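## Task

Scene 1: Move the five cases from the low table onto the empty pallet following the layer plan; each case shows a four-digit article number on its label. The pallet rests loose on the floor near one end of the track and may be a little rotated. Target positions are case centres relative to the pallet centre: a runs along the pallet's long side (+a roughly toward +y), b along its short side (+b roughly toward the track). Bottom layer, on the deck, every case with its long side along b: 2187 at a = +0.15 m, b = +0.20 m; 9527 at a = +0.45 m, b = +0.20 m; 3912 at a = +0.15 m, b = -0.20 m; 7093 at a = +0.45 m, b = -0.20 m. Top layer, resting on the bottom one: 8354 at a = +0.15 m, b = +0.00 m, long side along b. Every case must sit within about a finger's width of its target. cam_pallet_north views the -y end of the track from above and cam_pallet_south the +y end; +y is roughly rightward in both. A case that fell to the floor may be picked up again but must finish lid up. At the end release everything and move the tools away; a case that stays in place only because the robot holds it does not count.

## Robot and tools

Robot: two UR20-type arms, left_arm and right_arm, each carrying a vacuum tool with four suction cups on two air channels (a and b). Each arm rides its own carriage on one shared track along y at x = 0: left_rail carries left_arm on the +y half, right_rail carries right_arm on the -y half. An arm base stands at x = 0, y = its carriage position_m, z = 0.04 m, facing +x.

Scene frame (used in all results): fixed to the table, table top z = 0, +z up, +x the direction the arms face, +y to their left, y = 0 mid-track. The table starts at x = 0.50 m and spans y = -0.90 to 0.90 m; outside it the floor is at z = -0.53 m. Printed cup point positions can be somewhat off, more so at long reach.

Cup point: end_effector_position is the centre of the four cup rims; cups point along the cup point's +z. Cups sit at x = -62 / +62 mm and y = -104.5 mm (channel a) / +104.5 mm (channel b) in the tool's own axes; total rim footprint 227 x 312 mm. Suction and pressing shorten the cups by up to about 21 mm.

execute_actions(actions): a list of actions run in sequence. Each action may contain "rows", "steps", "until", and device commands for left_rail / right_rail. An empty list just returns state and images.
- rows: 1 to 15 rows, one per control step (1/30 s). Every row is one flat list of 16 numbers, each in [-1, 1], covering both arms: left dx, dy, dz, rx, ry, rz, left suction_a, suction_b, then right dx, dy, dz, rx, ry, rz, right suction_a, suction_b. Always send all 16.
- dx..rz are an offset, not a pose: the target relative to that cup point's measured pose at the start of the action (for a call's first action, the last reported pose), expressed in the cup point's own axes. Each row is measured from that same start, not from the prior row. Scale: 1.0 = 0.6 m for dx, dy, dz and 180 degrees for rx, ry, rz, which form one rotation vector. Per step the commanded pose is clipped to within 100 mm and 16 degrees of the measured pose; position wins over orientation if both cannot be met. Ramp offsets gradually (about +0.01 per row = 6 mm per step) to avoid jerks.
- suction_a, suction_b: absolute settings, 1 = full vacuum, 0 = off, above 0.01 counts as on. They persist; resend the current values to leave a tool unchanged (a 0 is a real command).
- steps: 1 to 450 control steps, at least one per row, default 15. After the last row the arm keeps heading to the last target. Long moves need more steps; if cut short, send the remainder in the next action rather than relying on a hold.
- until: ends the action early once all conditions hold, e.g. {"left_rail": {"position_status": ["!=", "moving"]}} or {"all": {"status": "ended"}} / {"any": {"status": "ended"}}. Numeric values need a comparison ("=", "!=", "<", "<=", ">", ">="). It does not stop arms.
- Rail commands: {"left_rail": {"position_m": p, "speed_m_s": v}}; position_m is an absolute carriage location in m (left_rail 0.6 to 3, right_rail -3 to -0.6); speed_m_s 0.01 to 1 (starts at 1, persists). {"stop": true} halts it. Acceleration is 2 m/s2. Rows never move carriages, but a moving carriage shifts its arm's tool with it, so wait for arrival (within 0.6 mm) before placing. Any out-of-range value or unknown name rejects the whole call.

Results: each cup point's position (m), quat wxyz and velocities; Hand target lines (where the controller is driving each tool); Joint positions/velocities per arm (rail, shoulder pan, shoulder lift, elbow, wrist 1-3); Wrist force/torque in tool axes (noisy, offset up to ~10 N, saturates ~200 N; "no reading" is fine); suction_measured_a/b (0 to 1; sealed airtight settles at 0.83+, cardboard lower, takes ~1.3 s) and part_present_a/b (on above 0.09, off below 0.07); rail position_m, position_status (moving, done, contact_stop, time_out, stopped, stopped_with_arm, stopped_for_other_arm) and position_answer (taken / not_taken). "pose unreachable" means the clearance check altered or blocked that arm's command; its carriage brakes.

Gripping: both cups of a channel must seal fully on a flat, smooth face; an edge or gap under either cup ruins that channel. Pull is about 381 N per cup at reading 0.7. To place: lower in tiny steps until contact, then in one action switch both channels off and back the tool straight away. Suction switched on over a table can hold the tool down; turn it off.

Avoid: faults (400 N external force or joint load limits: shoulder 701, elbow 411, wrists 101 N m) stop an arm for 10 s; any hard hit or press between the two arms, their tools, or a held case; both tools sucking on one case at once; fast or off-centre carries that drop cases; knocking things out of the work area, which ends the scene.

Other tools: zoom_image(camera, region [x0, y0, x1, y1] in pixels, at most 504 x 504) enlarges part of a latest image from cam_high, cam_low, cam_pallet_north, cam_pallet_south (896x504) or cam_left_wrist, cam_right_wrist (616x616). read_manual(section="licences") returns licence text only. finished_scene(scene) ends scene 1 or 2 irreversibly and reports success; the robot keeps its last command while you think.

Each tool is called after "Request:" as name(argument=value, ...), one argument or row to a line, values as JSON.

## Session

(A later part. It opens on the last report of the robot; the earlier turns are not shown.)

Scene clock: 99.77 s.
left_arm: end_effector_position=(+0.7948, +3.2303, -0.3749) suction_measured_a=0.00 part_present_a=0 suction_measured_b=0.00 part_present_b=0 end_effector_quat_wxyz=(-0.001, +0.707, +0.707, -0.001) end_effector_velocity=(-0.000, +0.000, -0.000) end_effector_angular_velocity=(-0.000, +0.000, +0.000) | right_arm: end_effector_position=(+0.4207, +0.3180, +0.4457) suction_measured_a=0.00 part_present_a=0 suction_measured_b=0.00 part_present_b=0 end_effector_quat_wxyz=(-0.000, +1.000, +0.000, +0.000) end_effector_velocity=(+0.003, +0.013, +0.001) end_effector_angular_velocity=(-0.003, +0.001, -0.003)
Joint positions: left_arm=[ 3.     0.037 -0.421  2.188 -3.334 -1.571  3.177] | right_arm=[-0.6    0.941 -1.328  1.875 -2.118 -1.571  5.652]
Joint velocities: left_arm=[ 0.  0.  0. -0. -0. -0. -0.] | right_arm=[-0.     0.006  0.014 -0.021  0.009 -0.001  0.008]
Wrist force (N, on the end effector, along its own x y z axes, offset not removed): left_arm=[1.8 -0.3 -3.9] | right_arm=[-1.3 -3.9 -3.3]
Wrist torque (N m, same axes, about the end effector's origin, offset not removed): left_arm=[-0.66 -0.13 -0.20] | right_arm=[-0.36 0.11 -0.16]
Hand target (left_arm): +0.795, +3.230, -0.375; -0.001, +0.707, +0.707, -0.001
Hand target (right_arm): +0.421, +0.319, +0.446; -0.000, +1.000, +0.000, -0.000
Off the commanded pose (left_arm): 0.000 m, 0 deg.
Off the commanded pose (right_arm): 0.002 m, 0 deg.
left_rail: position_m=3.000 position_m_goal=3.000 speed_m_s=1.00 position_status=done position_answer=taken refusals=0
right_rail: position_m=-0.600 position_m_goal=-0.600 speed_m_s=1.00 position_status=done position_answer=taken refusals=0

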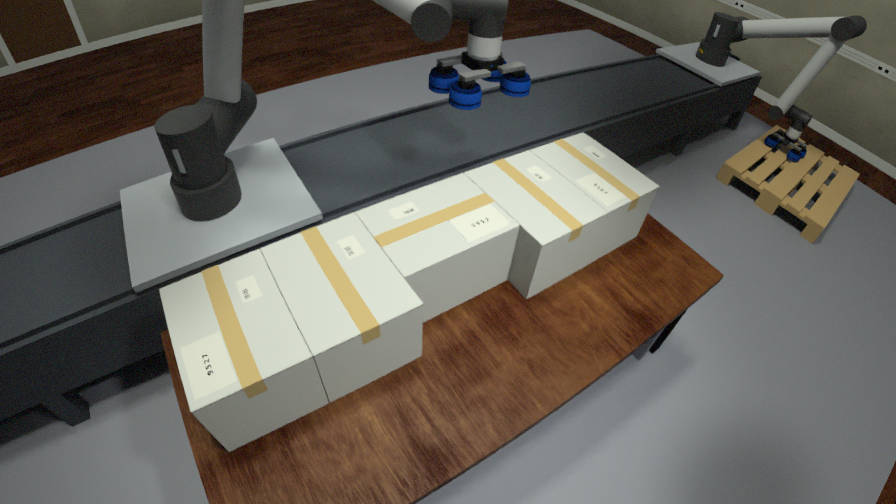

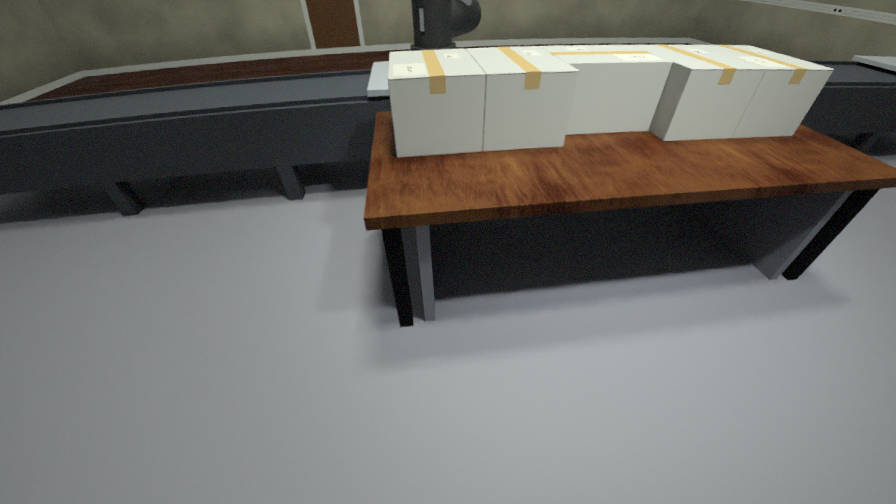

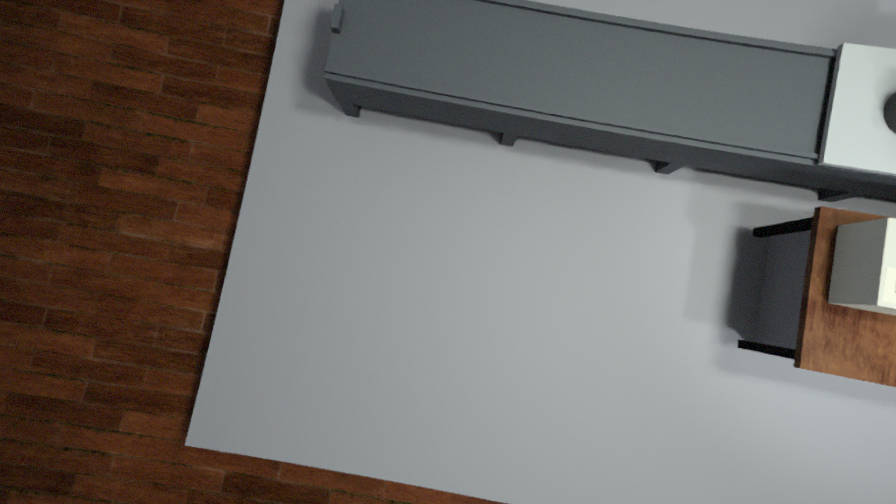

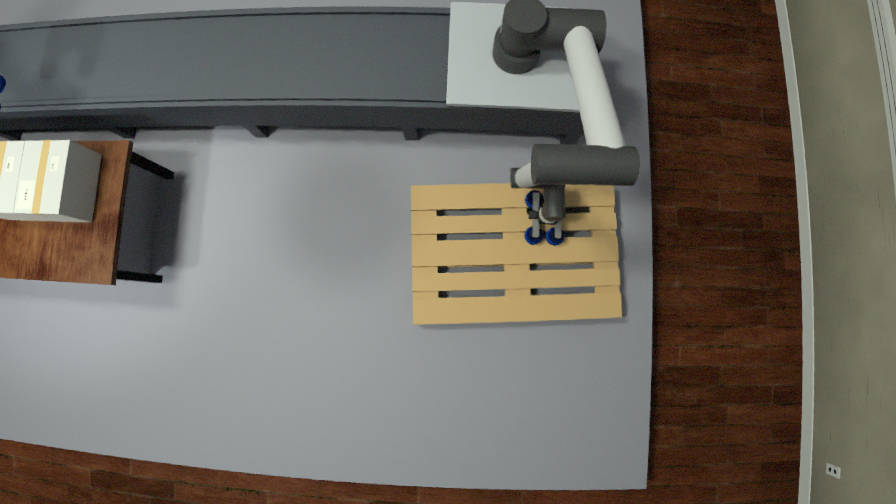

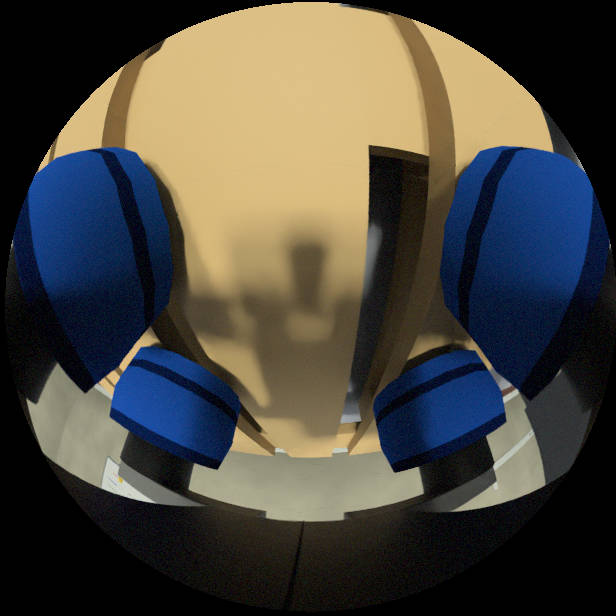

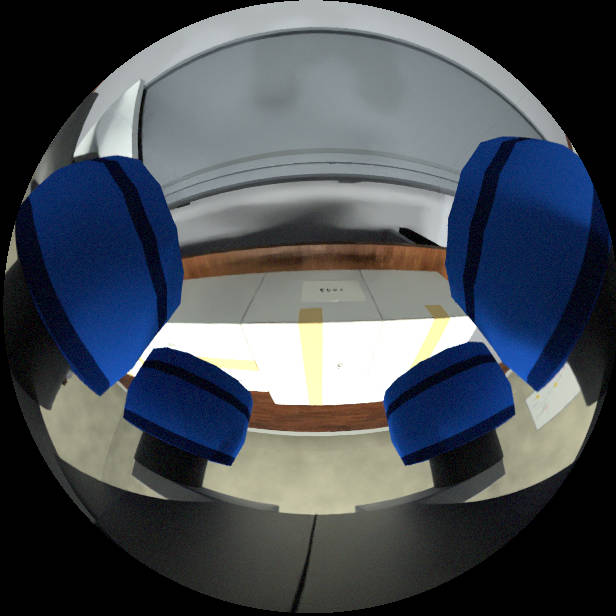

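Request:
execute_actions(
  actions=[
    {"rows": [[0,0,-0.03,0,0,0,0,0, 0.05,0.07,0,0,0,0,0,0],[0.05,0.07,-0.05,0,0,0,0,0, 0.12,0.15,0,0,0,0,0,0],[0.12,0.18,-0.05,0,0,0,0,0, 0.2,0.26,0,0,0,0,0,0],[0.2,0.3,-0.05,0,0,0,0,0, 0.28,0.36,0,0,0,0,0,0],[0.28,0.42,-0.05,0,0,0,0,0, 0.36,0.46,0.0,0,0,0,0,0],[0.36,0.54,-0.05,0,0,0,0,0, 0.433,0.563,0.03,0,0,0,0,0],[0.44,0.66,-0.05,0,0,0,0,0, 0.433,0.563,0.08,0,0,0,0,0],[0.5,0.758,-0.05,0,0,0,0,0, 0.433,0.563,0.13,0,0,0,0,0],[0.5,0.758,-0.05,0,0,0,0,0, 0.433,0.563,0.18,0,0,0,0,0],[0.5,0.758,-0.05,0,0,0,0,0, 0.433,0.563,0.22,0,0,0,0,0],[0.5,0.758,-0.05,0,0,0,0,0, 0.433,0.563,0.243,0,0,0,0,0],[0.5,0.758,-0.05,0,0,0,0,0, 0.433,0.563,0.243,0,0,0,0,0],[0.5,0.758,-0.05,0,0,0,0,0, 0.433,0.563,0.243,0,0,0,0,0],[0.5,0.758,-0.04,0,0,0,0,0, 0.433,0.563,0.243,0,0,0,0,0],[0.5,0.758,-0.022,0,0,0,0,0, 0.433,0.563,0.243,0,0,0,0,0]], "steps": 40},
  ],
)

Scene clock: 121.70 s.
left_arm: end_effector_position=(+1.2282, +3.5198, -0.3557) suction_measured_a=0.00 part_present_a=0 suction_measured_b=0.00 part_present_b=0 end_effector_quat_wxyz=(-0.000, +0.707, +0.708, +0.001) end_effector_velocity=(+0.156, +0.080, -0.041) end_effector_angular_velocity=(-0.010, +0.023, -0.003) | right_arm: end_effector_position=(+0.6789, -0.0187, +0.3009) suction_measured_a=0.00 part_present_a=0 suction_measured_b=0.00 part_present_b=0 end_effector_quat_wxyz=(-0.000, +1.000, +0.000, +0.000) end_effector_velocity=(+0.014, -0.013, -0.008) end_effector_angular_velocity=(+0.004, -0.001, +0.003)
Joint positions: left_arm=[ 3.     0.249 -0.35   1.422 -2.645 -1.569  3.389] | right_arm=[-0.6    0.481 -1.33   2.133 -2.374 -1.571  5.193]
Joint velocities: left_arm=[ 0.     0.031  0.141 -0.364  0.247 -0.004  0.033] | right_arm=[ 0.    -0.021  0.01   0.003 -0.016  0.003 -0.025]
Wrist force (N, on the end effector, along its own x y z axes, offset not removed): left_arm=[3.2 2.1 1.6] | right_arm=[-3.5 -2.9 0.5]
Wrist torque (N m, same axes, about the end effector's origin, offset not removed): left_arm=[-0.40 -0.36 -0.09] | right_arm=[-0.25 0.42 0.04]
Hand target (left_arm): +1.248, +3.530, -0.362; -0.001, +0.707, +0.708, -0.001
Hand target (right_arm): +0.681, -0.020, +0.300; -0.000, +1.000, +0.000, +0.000
Off the commanded pose (left_arm): 0.025 m, 0 deg.
Off the commanded pose (right_arm): 0.002 m, 0 deg.
left_rail: position_m=3.000 position_m_goal=3.000 speed_m_s=1.00 position_status=done position_answer=taken refusals=0
right_rail: position_m=-0.600 position_m_goal=-0.600 speed_m_s=1.00 position_status=done position_answer=taken refusals=0

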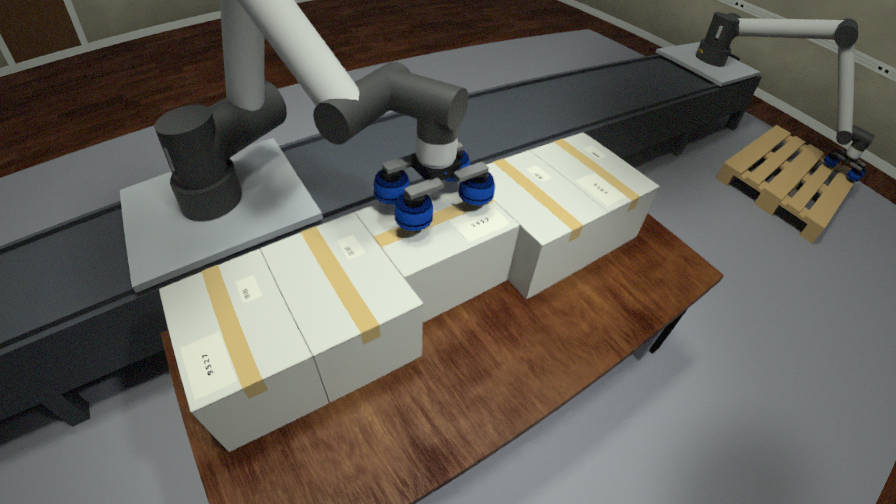

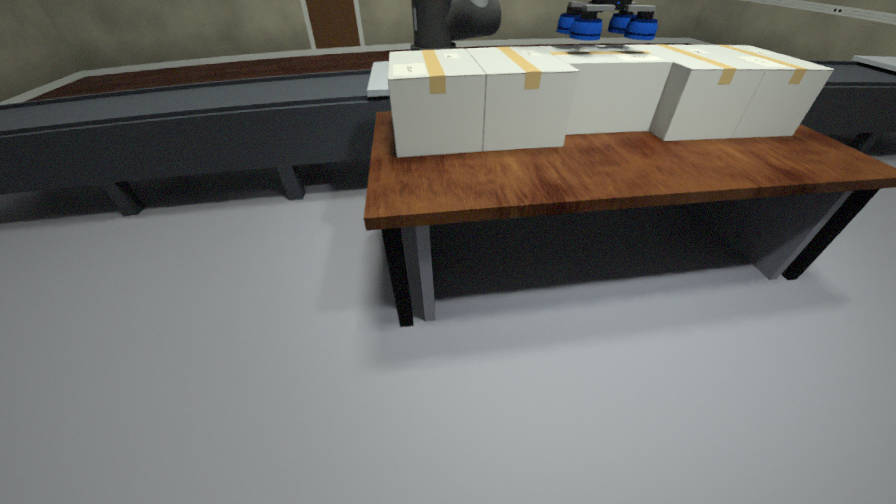

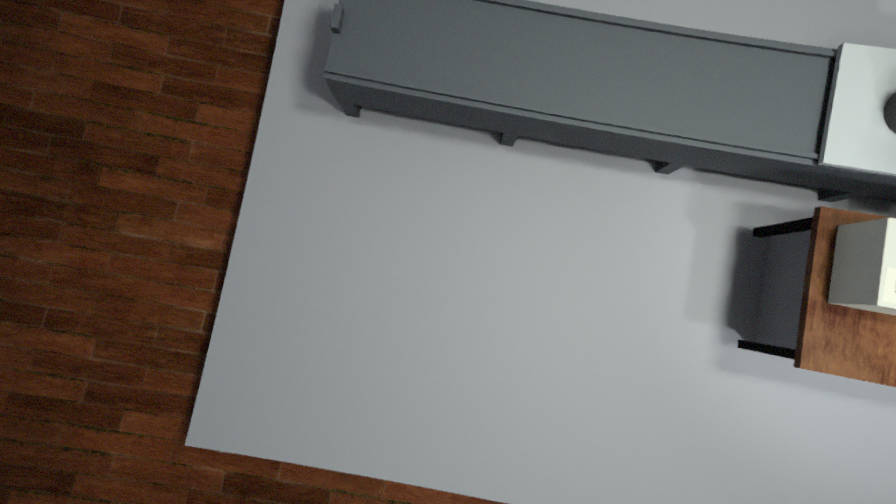

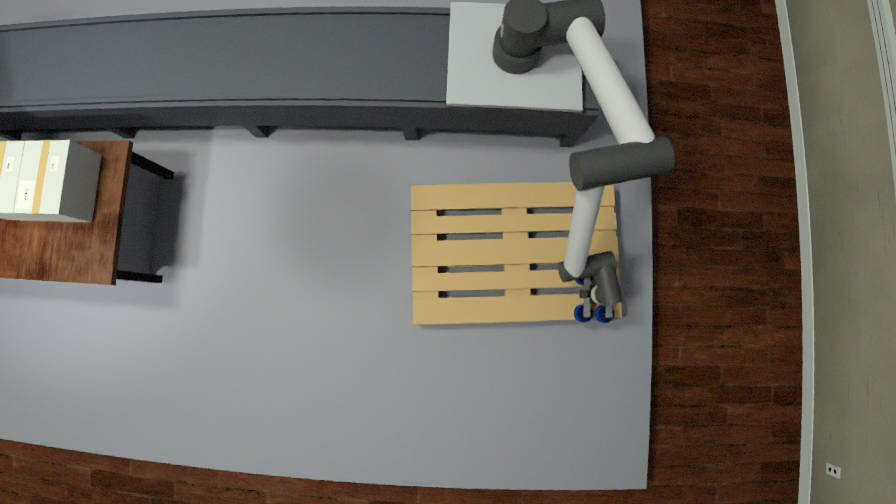

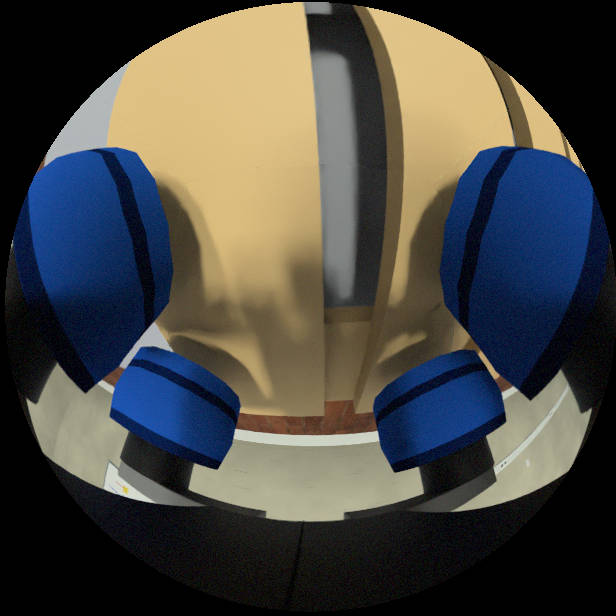

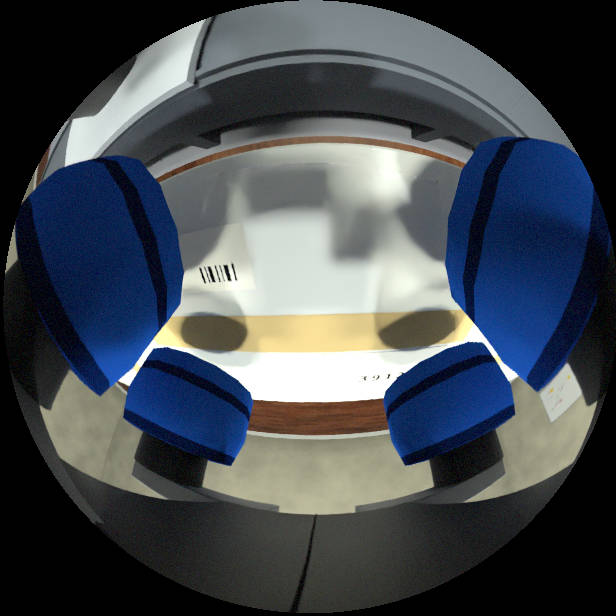

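Request:
execute_actions(
  actions=[],
)

Scene clock: 122.80 s.
left_arm: end_effector_position=(+1.2478, +3.5297, -0.3615) suction_measured_a=0.00 part_present_a=0 suction_measured_b=0.00 part_present_b=0 end_effector_quat_wxyz=(-0.001, +0.707, +0.708, -0.001) end_effector_velocity=(+0.000, +0.000, -0.000) end_effector_angular_velocity=(-0.000, +0.000, +0.000) | right_arm: end_effector_position=(+0.6806, -0.0202, +0.2999) suction_measured_a=0.00 part_present_a=0 suction_measured_b=0.00 part_present_b=0 end_effector_quat_wxyz=(-0.000, +1.000, +0.000, +0.000) end_effector_velocity=(+0.000, -0.000, -0.000) end_effector_angular_velocity=(-0.000, +0.000, -0.000)
Joint positions: left_arm=[ 3.     0.252 -0.331  1.375 -2.612 -1.57   3.393] | right_arm=[-0.6    0.478 -1.329  2.134 -2.376 -1.57   5.19 ]
Joint velocities: left_arm=[ 0.  0.  0. -0.  0. -0.  0.] | right_arm=[ 0. -0.  0.  0. -0. -0. -0.]
Wrist force (N, on the end effector, along its own x y z axes, offset not removed): left_arm=[-0.9 -3.1 -0.4] | right_arm=[-3.9 -0.9 -1.4]
Wrist torque (N m, same axes, about the end effector's origin, offset not removed): left_arm=[-0.78 0.32 -0.07] | right_arm=[0.04 0.41 -0.05]
Hand target (left_arm): +1.248, +3.530, -0.362; -0.001, +0.707, +0.708, -0.001
Hand target (right_arm): +0.681, -0.020, +0.300; -0.000, +1.000, +0.000, +0.000
Off the commanded pose (left_arm): 0.003 m, 0 deg.
Off the commanded pose (right_arm): 0.001 m, 0 deg.
left_rail: position_m=3.000 position_m_goal=3.000 speed_m_s=1.00 position_status=done position_answer=taken refusals=0
right_rail: position_m=-0.600 position_m_goal=-0.600 speed_m_s=1.00 position_status=done position_answer=taken refusals=0

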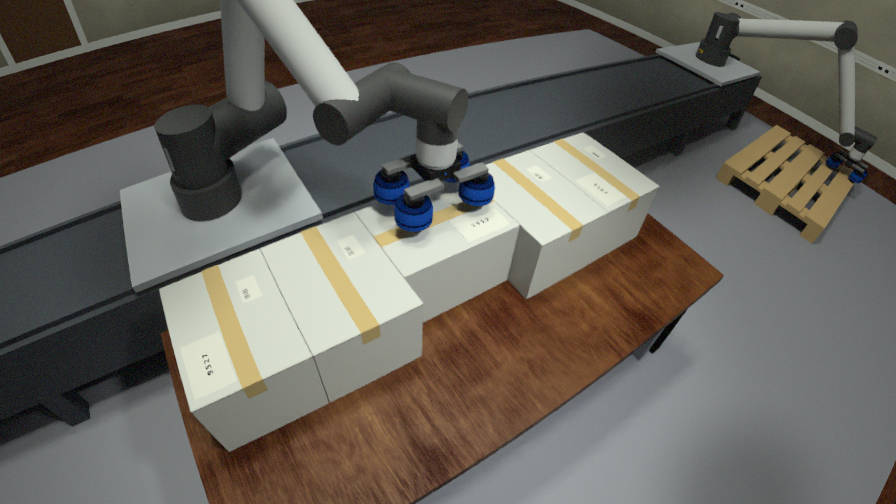

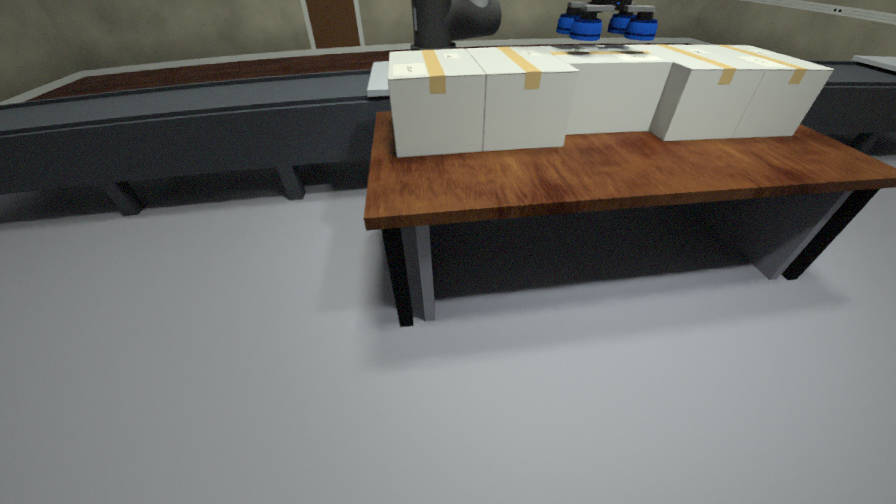

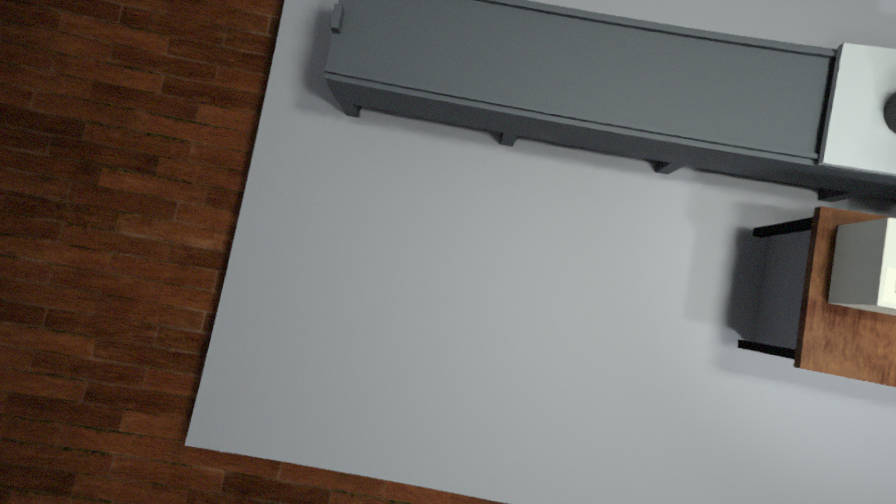

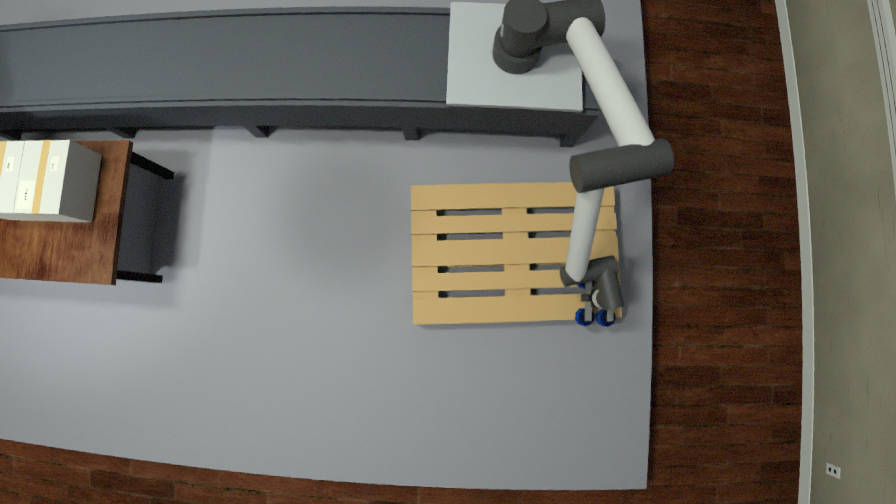

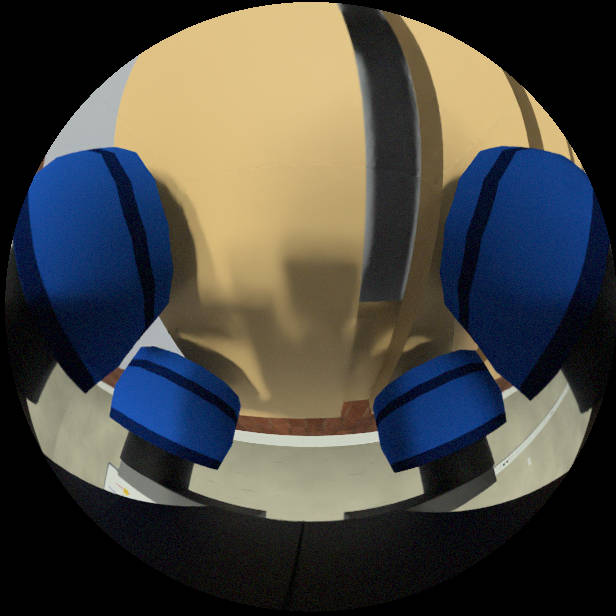

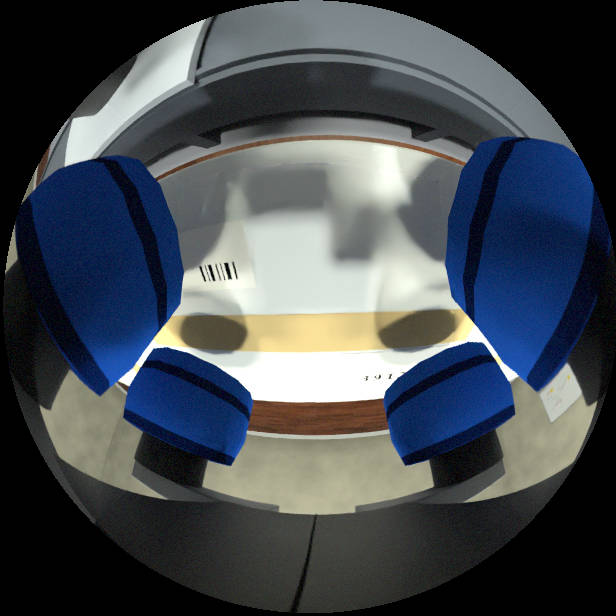

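Request:
zoom_image(
  camera="cam_pallet_south",
  region=[540, 250, 660, 340],
)

Region (540, 250, 660, 340) of cam_pallet_south's 896x504 image, scaled by 4.200, with more detail than that image has; it fills the top 378 rows of this view, and the rest is white.

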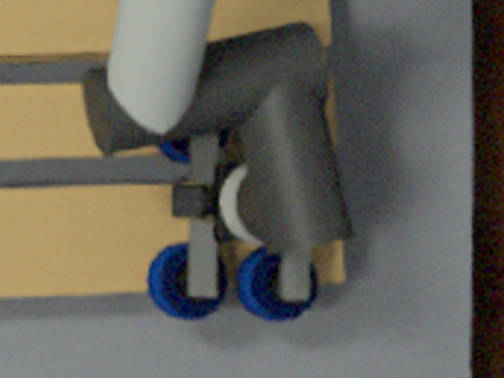

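Request:
execute_actions(
  actions=[
    {"rows": [[0,-0.05,-0.02,0,0,0,0,0, 0,0,0.01,0,0,0,0,0],[0,-0.15,-0.02,0,0,-0.01,0,0, 0,0,0.02,0,0,0,0,0],[-0.01,-0.28,-0.02,0,0,-0.02,0,0, 0,0,0.033,0,0,0,0,0],[-0.02,-0.42,-0.02,0,0,-0.0222,0,0, 0,0,0.033,0,0,0,0,0],[-0.03,-0.56,-0.02,0,0,-0.0222,0,0, 0,0,0.033,0,0,0,0,0],[-0.04,-0.7,-0.02,0,0,-0.0222,0,0, 0,0,0.033,0,0,0,0,0],[-0.05,-0.797,-0.01,0,0,-0.0222,0,0, 0,0,0.033,0,0,0,0,0]], "steps": 27},
    {"rows": [[0,0,0,0,0,0,0,0, 0,0,0,0,0,0,0,0]], "steps": 1},
  ],
)

Scene clock: 173.37 s.
left_arm: end_effector_position=(+0.8693, +3.5095, -0.3583) suction_measured_a=0.00 part_present_a=0 suction_measured_b=0.00 part_present_b=0 end_effector_quat_wxyz=(-0.003, +0.681, +0.732, -0.004) end_effector_velocity=(-0.452, -0.040, +0.005) end_effector_angular_velocity=(-0.002, +0.005, +0.002) | right_arm: end_effector_position=(+0.6806, -0.0202, +0.2801) suction_measured_a=0.00 part_present_a=0 suction_measured_b=0.00 part_present_b=0 end_effector_quat_wxyz=(-0.000, +1.000, +0.000, +0.000) end_effector_velocity=(+0.000, +0.000, -0.000) end_effector_angular_velocity=(-0.000, +0.000, +0.000)
Joint positions: left_arm=[ 3.     0.329 -0.459  1.95  -3.051 -1.57   3.399] | right_arm=[-0.6    0.478 -1.309  2.145 -2.407 -1.57   5.19 ]
Joint velocities: left_arm=[ 0.     0.109 -0.048  0.598 -0.544  0.001  0.107] | right_arm=[ 0.  0.  0.  0. -0.  0.  0.]
Wrist force (N, on the end effector, along its own x y z axes, offset not removed): left_arm=[2.6 -0.6 1.1] | right_arm=[-3.8 -1.9 -1.8]
Wrist torque (N m, same axes, about the end effector's origin, offset not removed): left_arm=[-0.60 -0.21 -0.04] | right_arm=[-0.20 0.42 -0.16]
Hand target (left_arm): +0.884, +3.511, -0.358; -0.003, +0.681, +0.732, -0.004
Hand target (right_arm): +0.681, -0.020, +0.280; -0.000, +1.000, +0.000, +0.000
Off the commanded pose (left_arm): 0.015 m, 0 deg.
Off the commanded pose (right_arm): 0.000 m, 0 deg.
left_rail: position_m=3.000 position_m_goal=3.000 speed_m_s=1.00 position_status=done position_answer=taken refusals=0
right_rail: position_m=-0.600 position_m_goal=-0.600 speed_m_s=1.00 position_status=done position_answer=taken refusals=0

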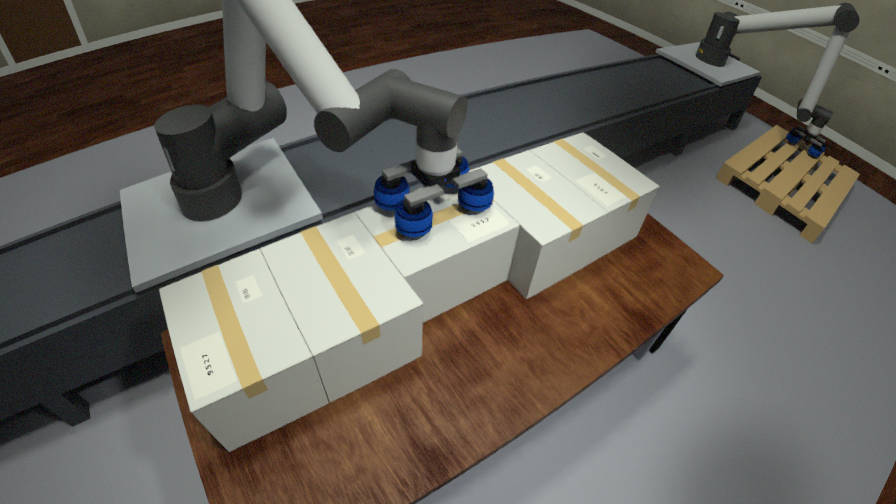

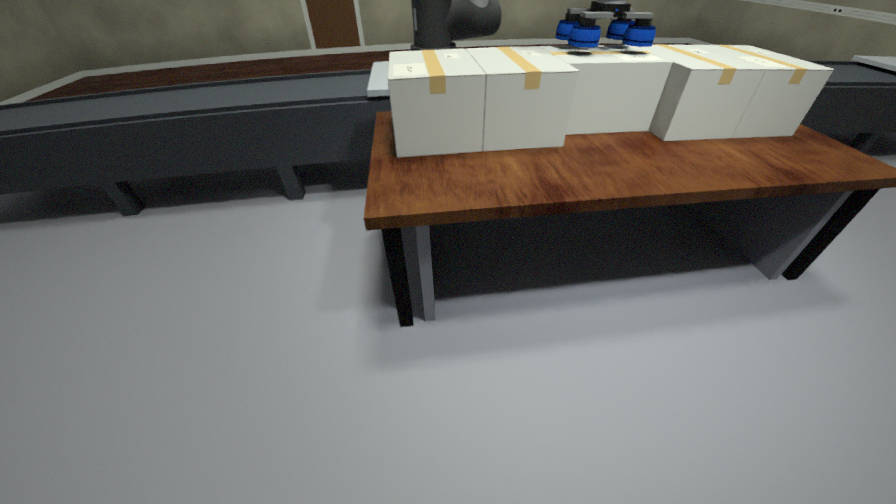

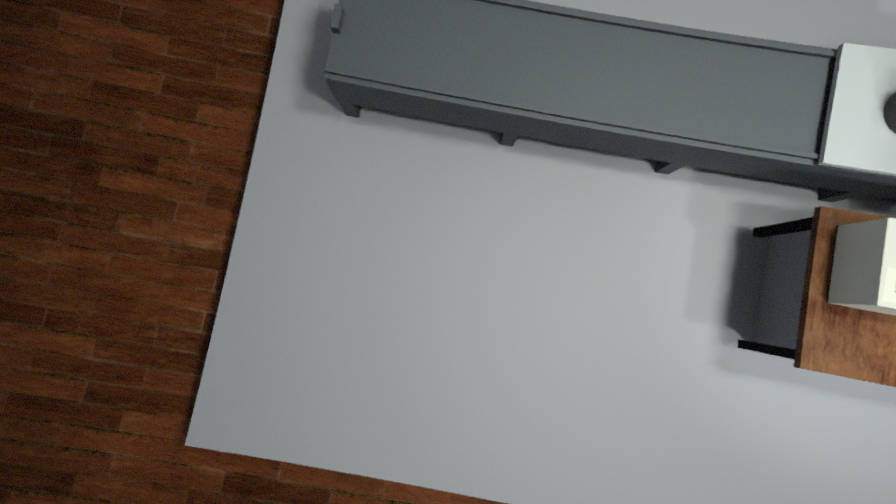

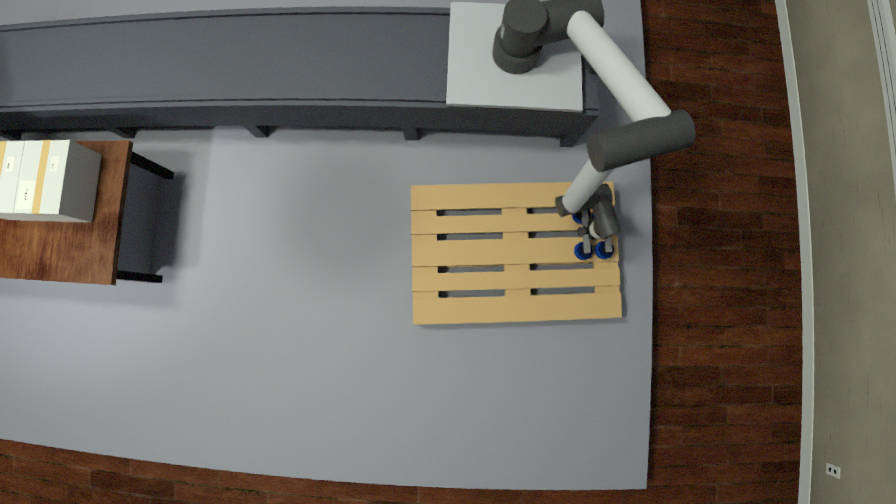

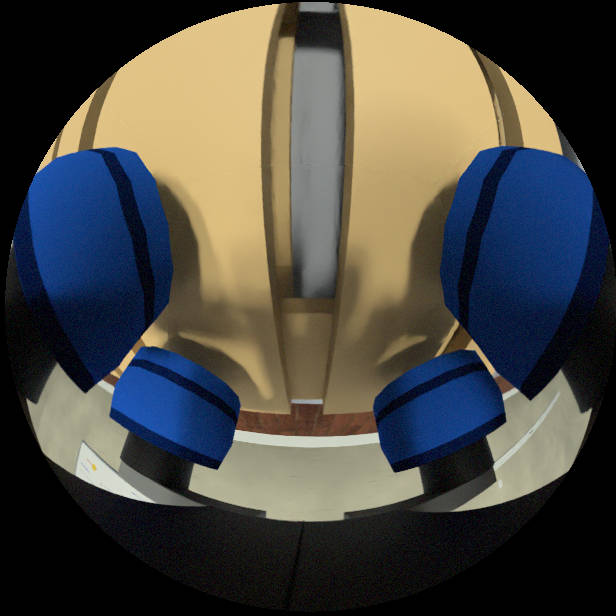

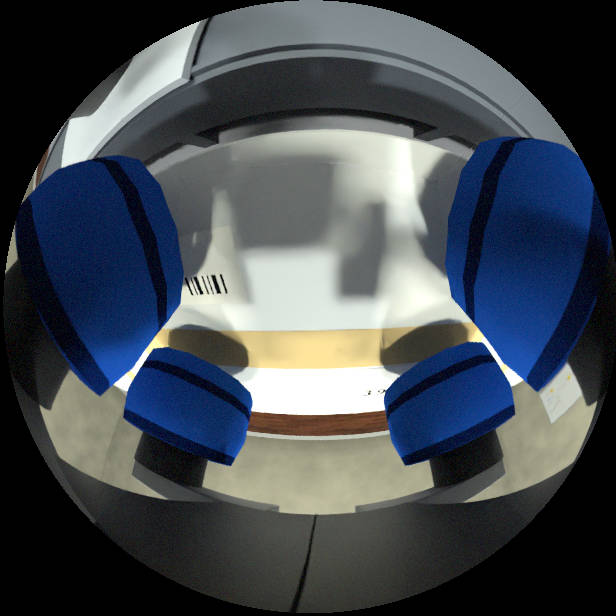

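Request:
execute_actions(
  actions=[],
)

Request:
zoom_image(
  camera="cam_pallet_south",
  region=[520, 170, 640, 280],
)

Scene clock: 175.47 s.
left_arm: end_effector_position=(+0.8845, +3.5108, -0.3584) suction_measured_a=0.00 part_present_a=0 suction_measured_b=0.00 part_present_b=0 end_effector_quat_wxyz=(-0.003, +0.681, +0.732, -0.004) end_effector_velocity=(-0.000, -0.000, -0.000) end_effector_angular_velocity=(-0.000, +0.000, +0.000) | right_arm: end_effector_position=(+0.6806, -0.0202, +0.2801) suction_measured_a=0.00 part_present_a=0 suction_measured_b=0.00 part_present_b=0 end_effector_quat_wxyz=(-0.000, +1.000, +0.000, +0.000) end_effector_velocity=(-0.000, -0.000, -0.000) end_effector_angular_velocity=(+0.000, +0.000, -0.000)
Joint positions: left_arm=[ 3.     0.325 -0.457  1.929 -3.033 -1.57   3.396] | right_arm=[-0.6    0.478 -1.309  2.145 -2.407 -1.57   5.19 ]
Joint velocities: left_arm=[ 0.  0.  0. -0.  0. -0. -0.] | right_arm=[ 0. -0.  0.  0. -0.  0.  0.]
Wrist force (N, on the end effector, along its own x y z axes, offset not removed): left_arm=[1.6 0.8 0.9] | right_arm=[-3.1 -2.8 -0.6]
Wrist torque (N m, same axes, about the end effector's origin, offset not removed): left_arm=[-0.62 -0.20 -0.05] | right_arm=[-0.31 0.41 -0.14]
Hand target (left_arm): +0.884, +3.511, -0.358; -0.003, +0.681, +0.732, -0.004
Hand target (right_arm): +0.681, -0.020, +0.280; -0.000, +1.000, +0.000, +0.000
Off the commanded pose (left_arm): 0.000 m, 0 deg.
Off the commanded pose (right_arm): 0.000 m, 0 deg.
left_rail: position_m=3.000 position_m_goal=3.000 speed_m_s=1.00 position_status=done position_answer=taken refusals=0
right_rail: position_m=-0.600 position_m_goal=-0.600 speed_m_s=1.00 position_status=done position_answer=taken refusals=0

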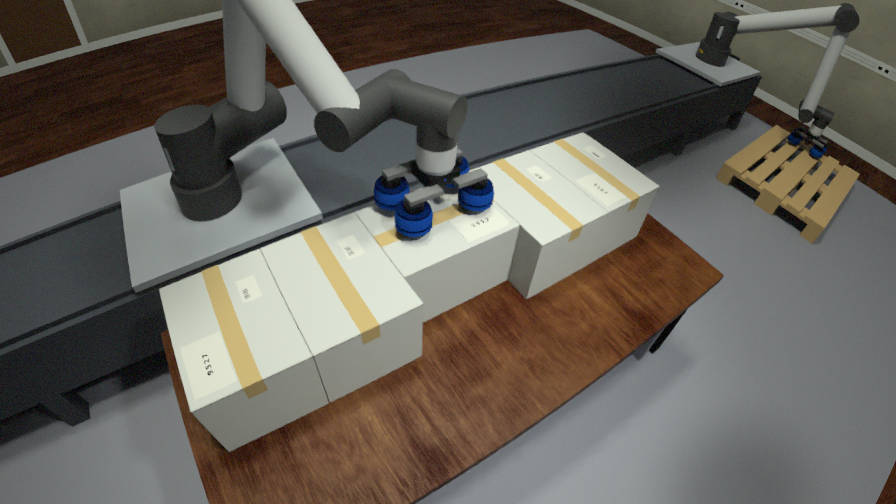

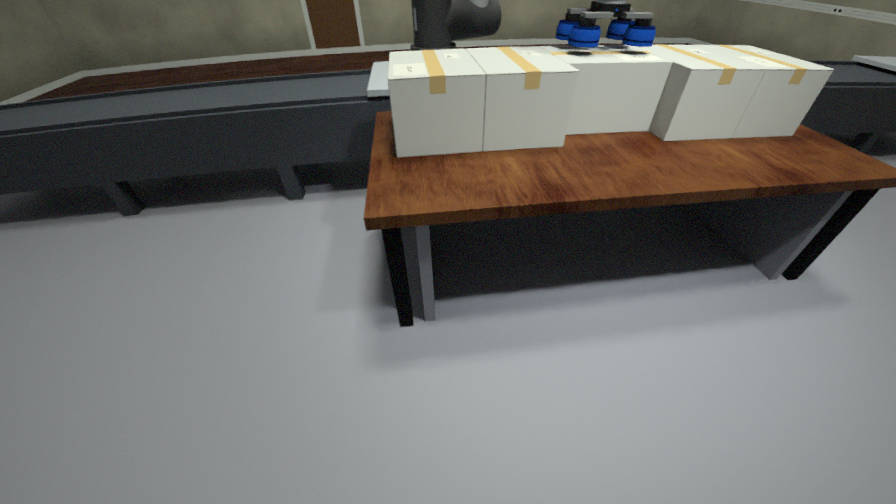

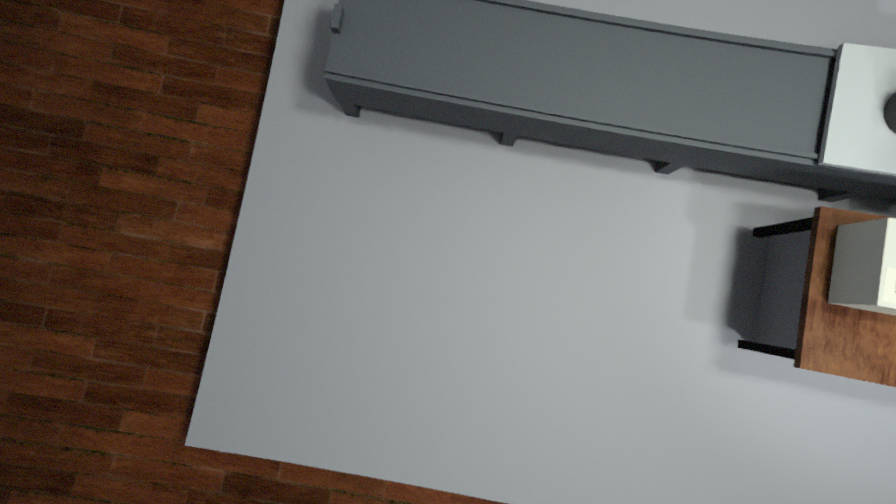

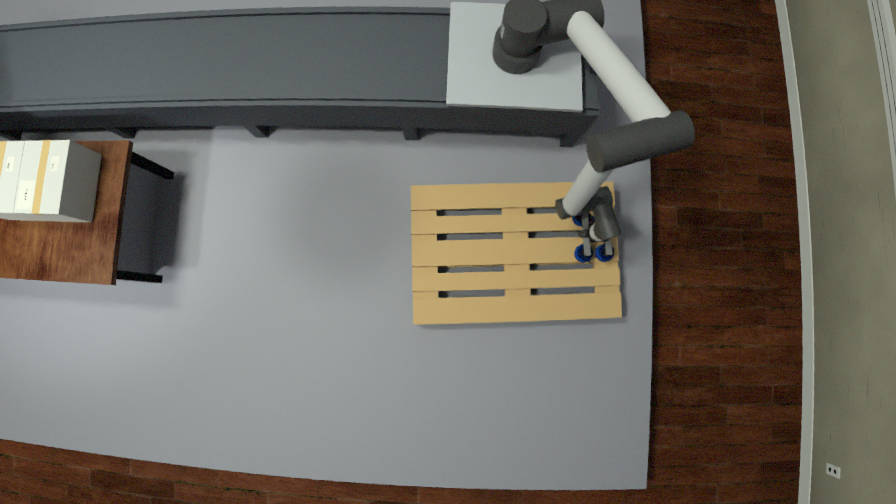

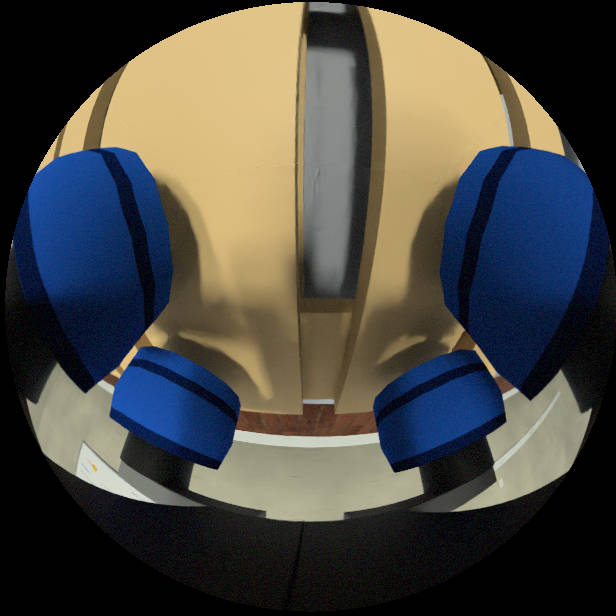

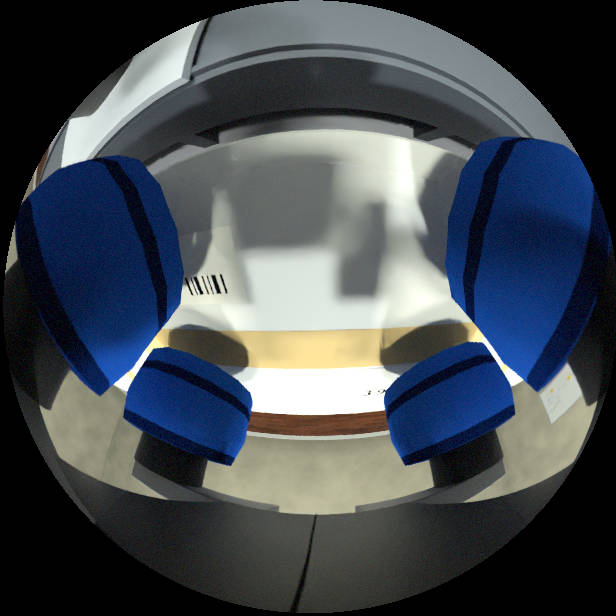

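Region (520, 170, 640, 280) of cam_pallet_south's 896x504 image, scaled by 4.200, with more detail than that image has; it fills the top 462 rows of this view, and the rest is white.

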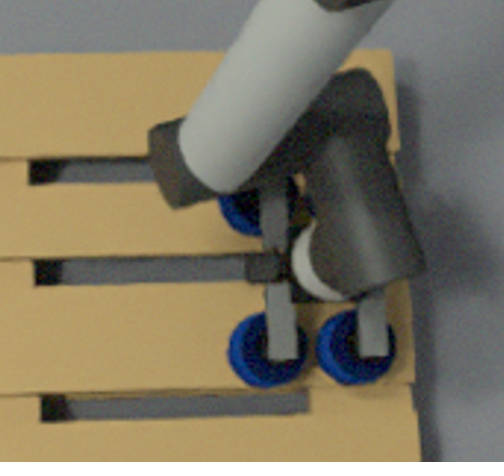

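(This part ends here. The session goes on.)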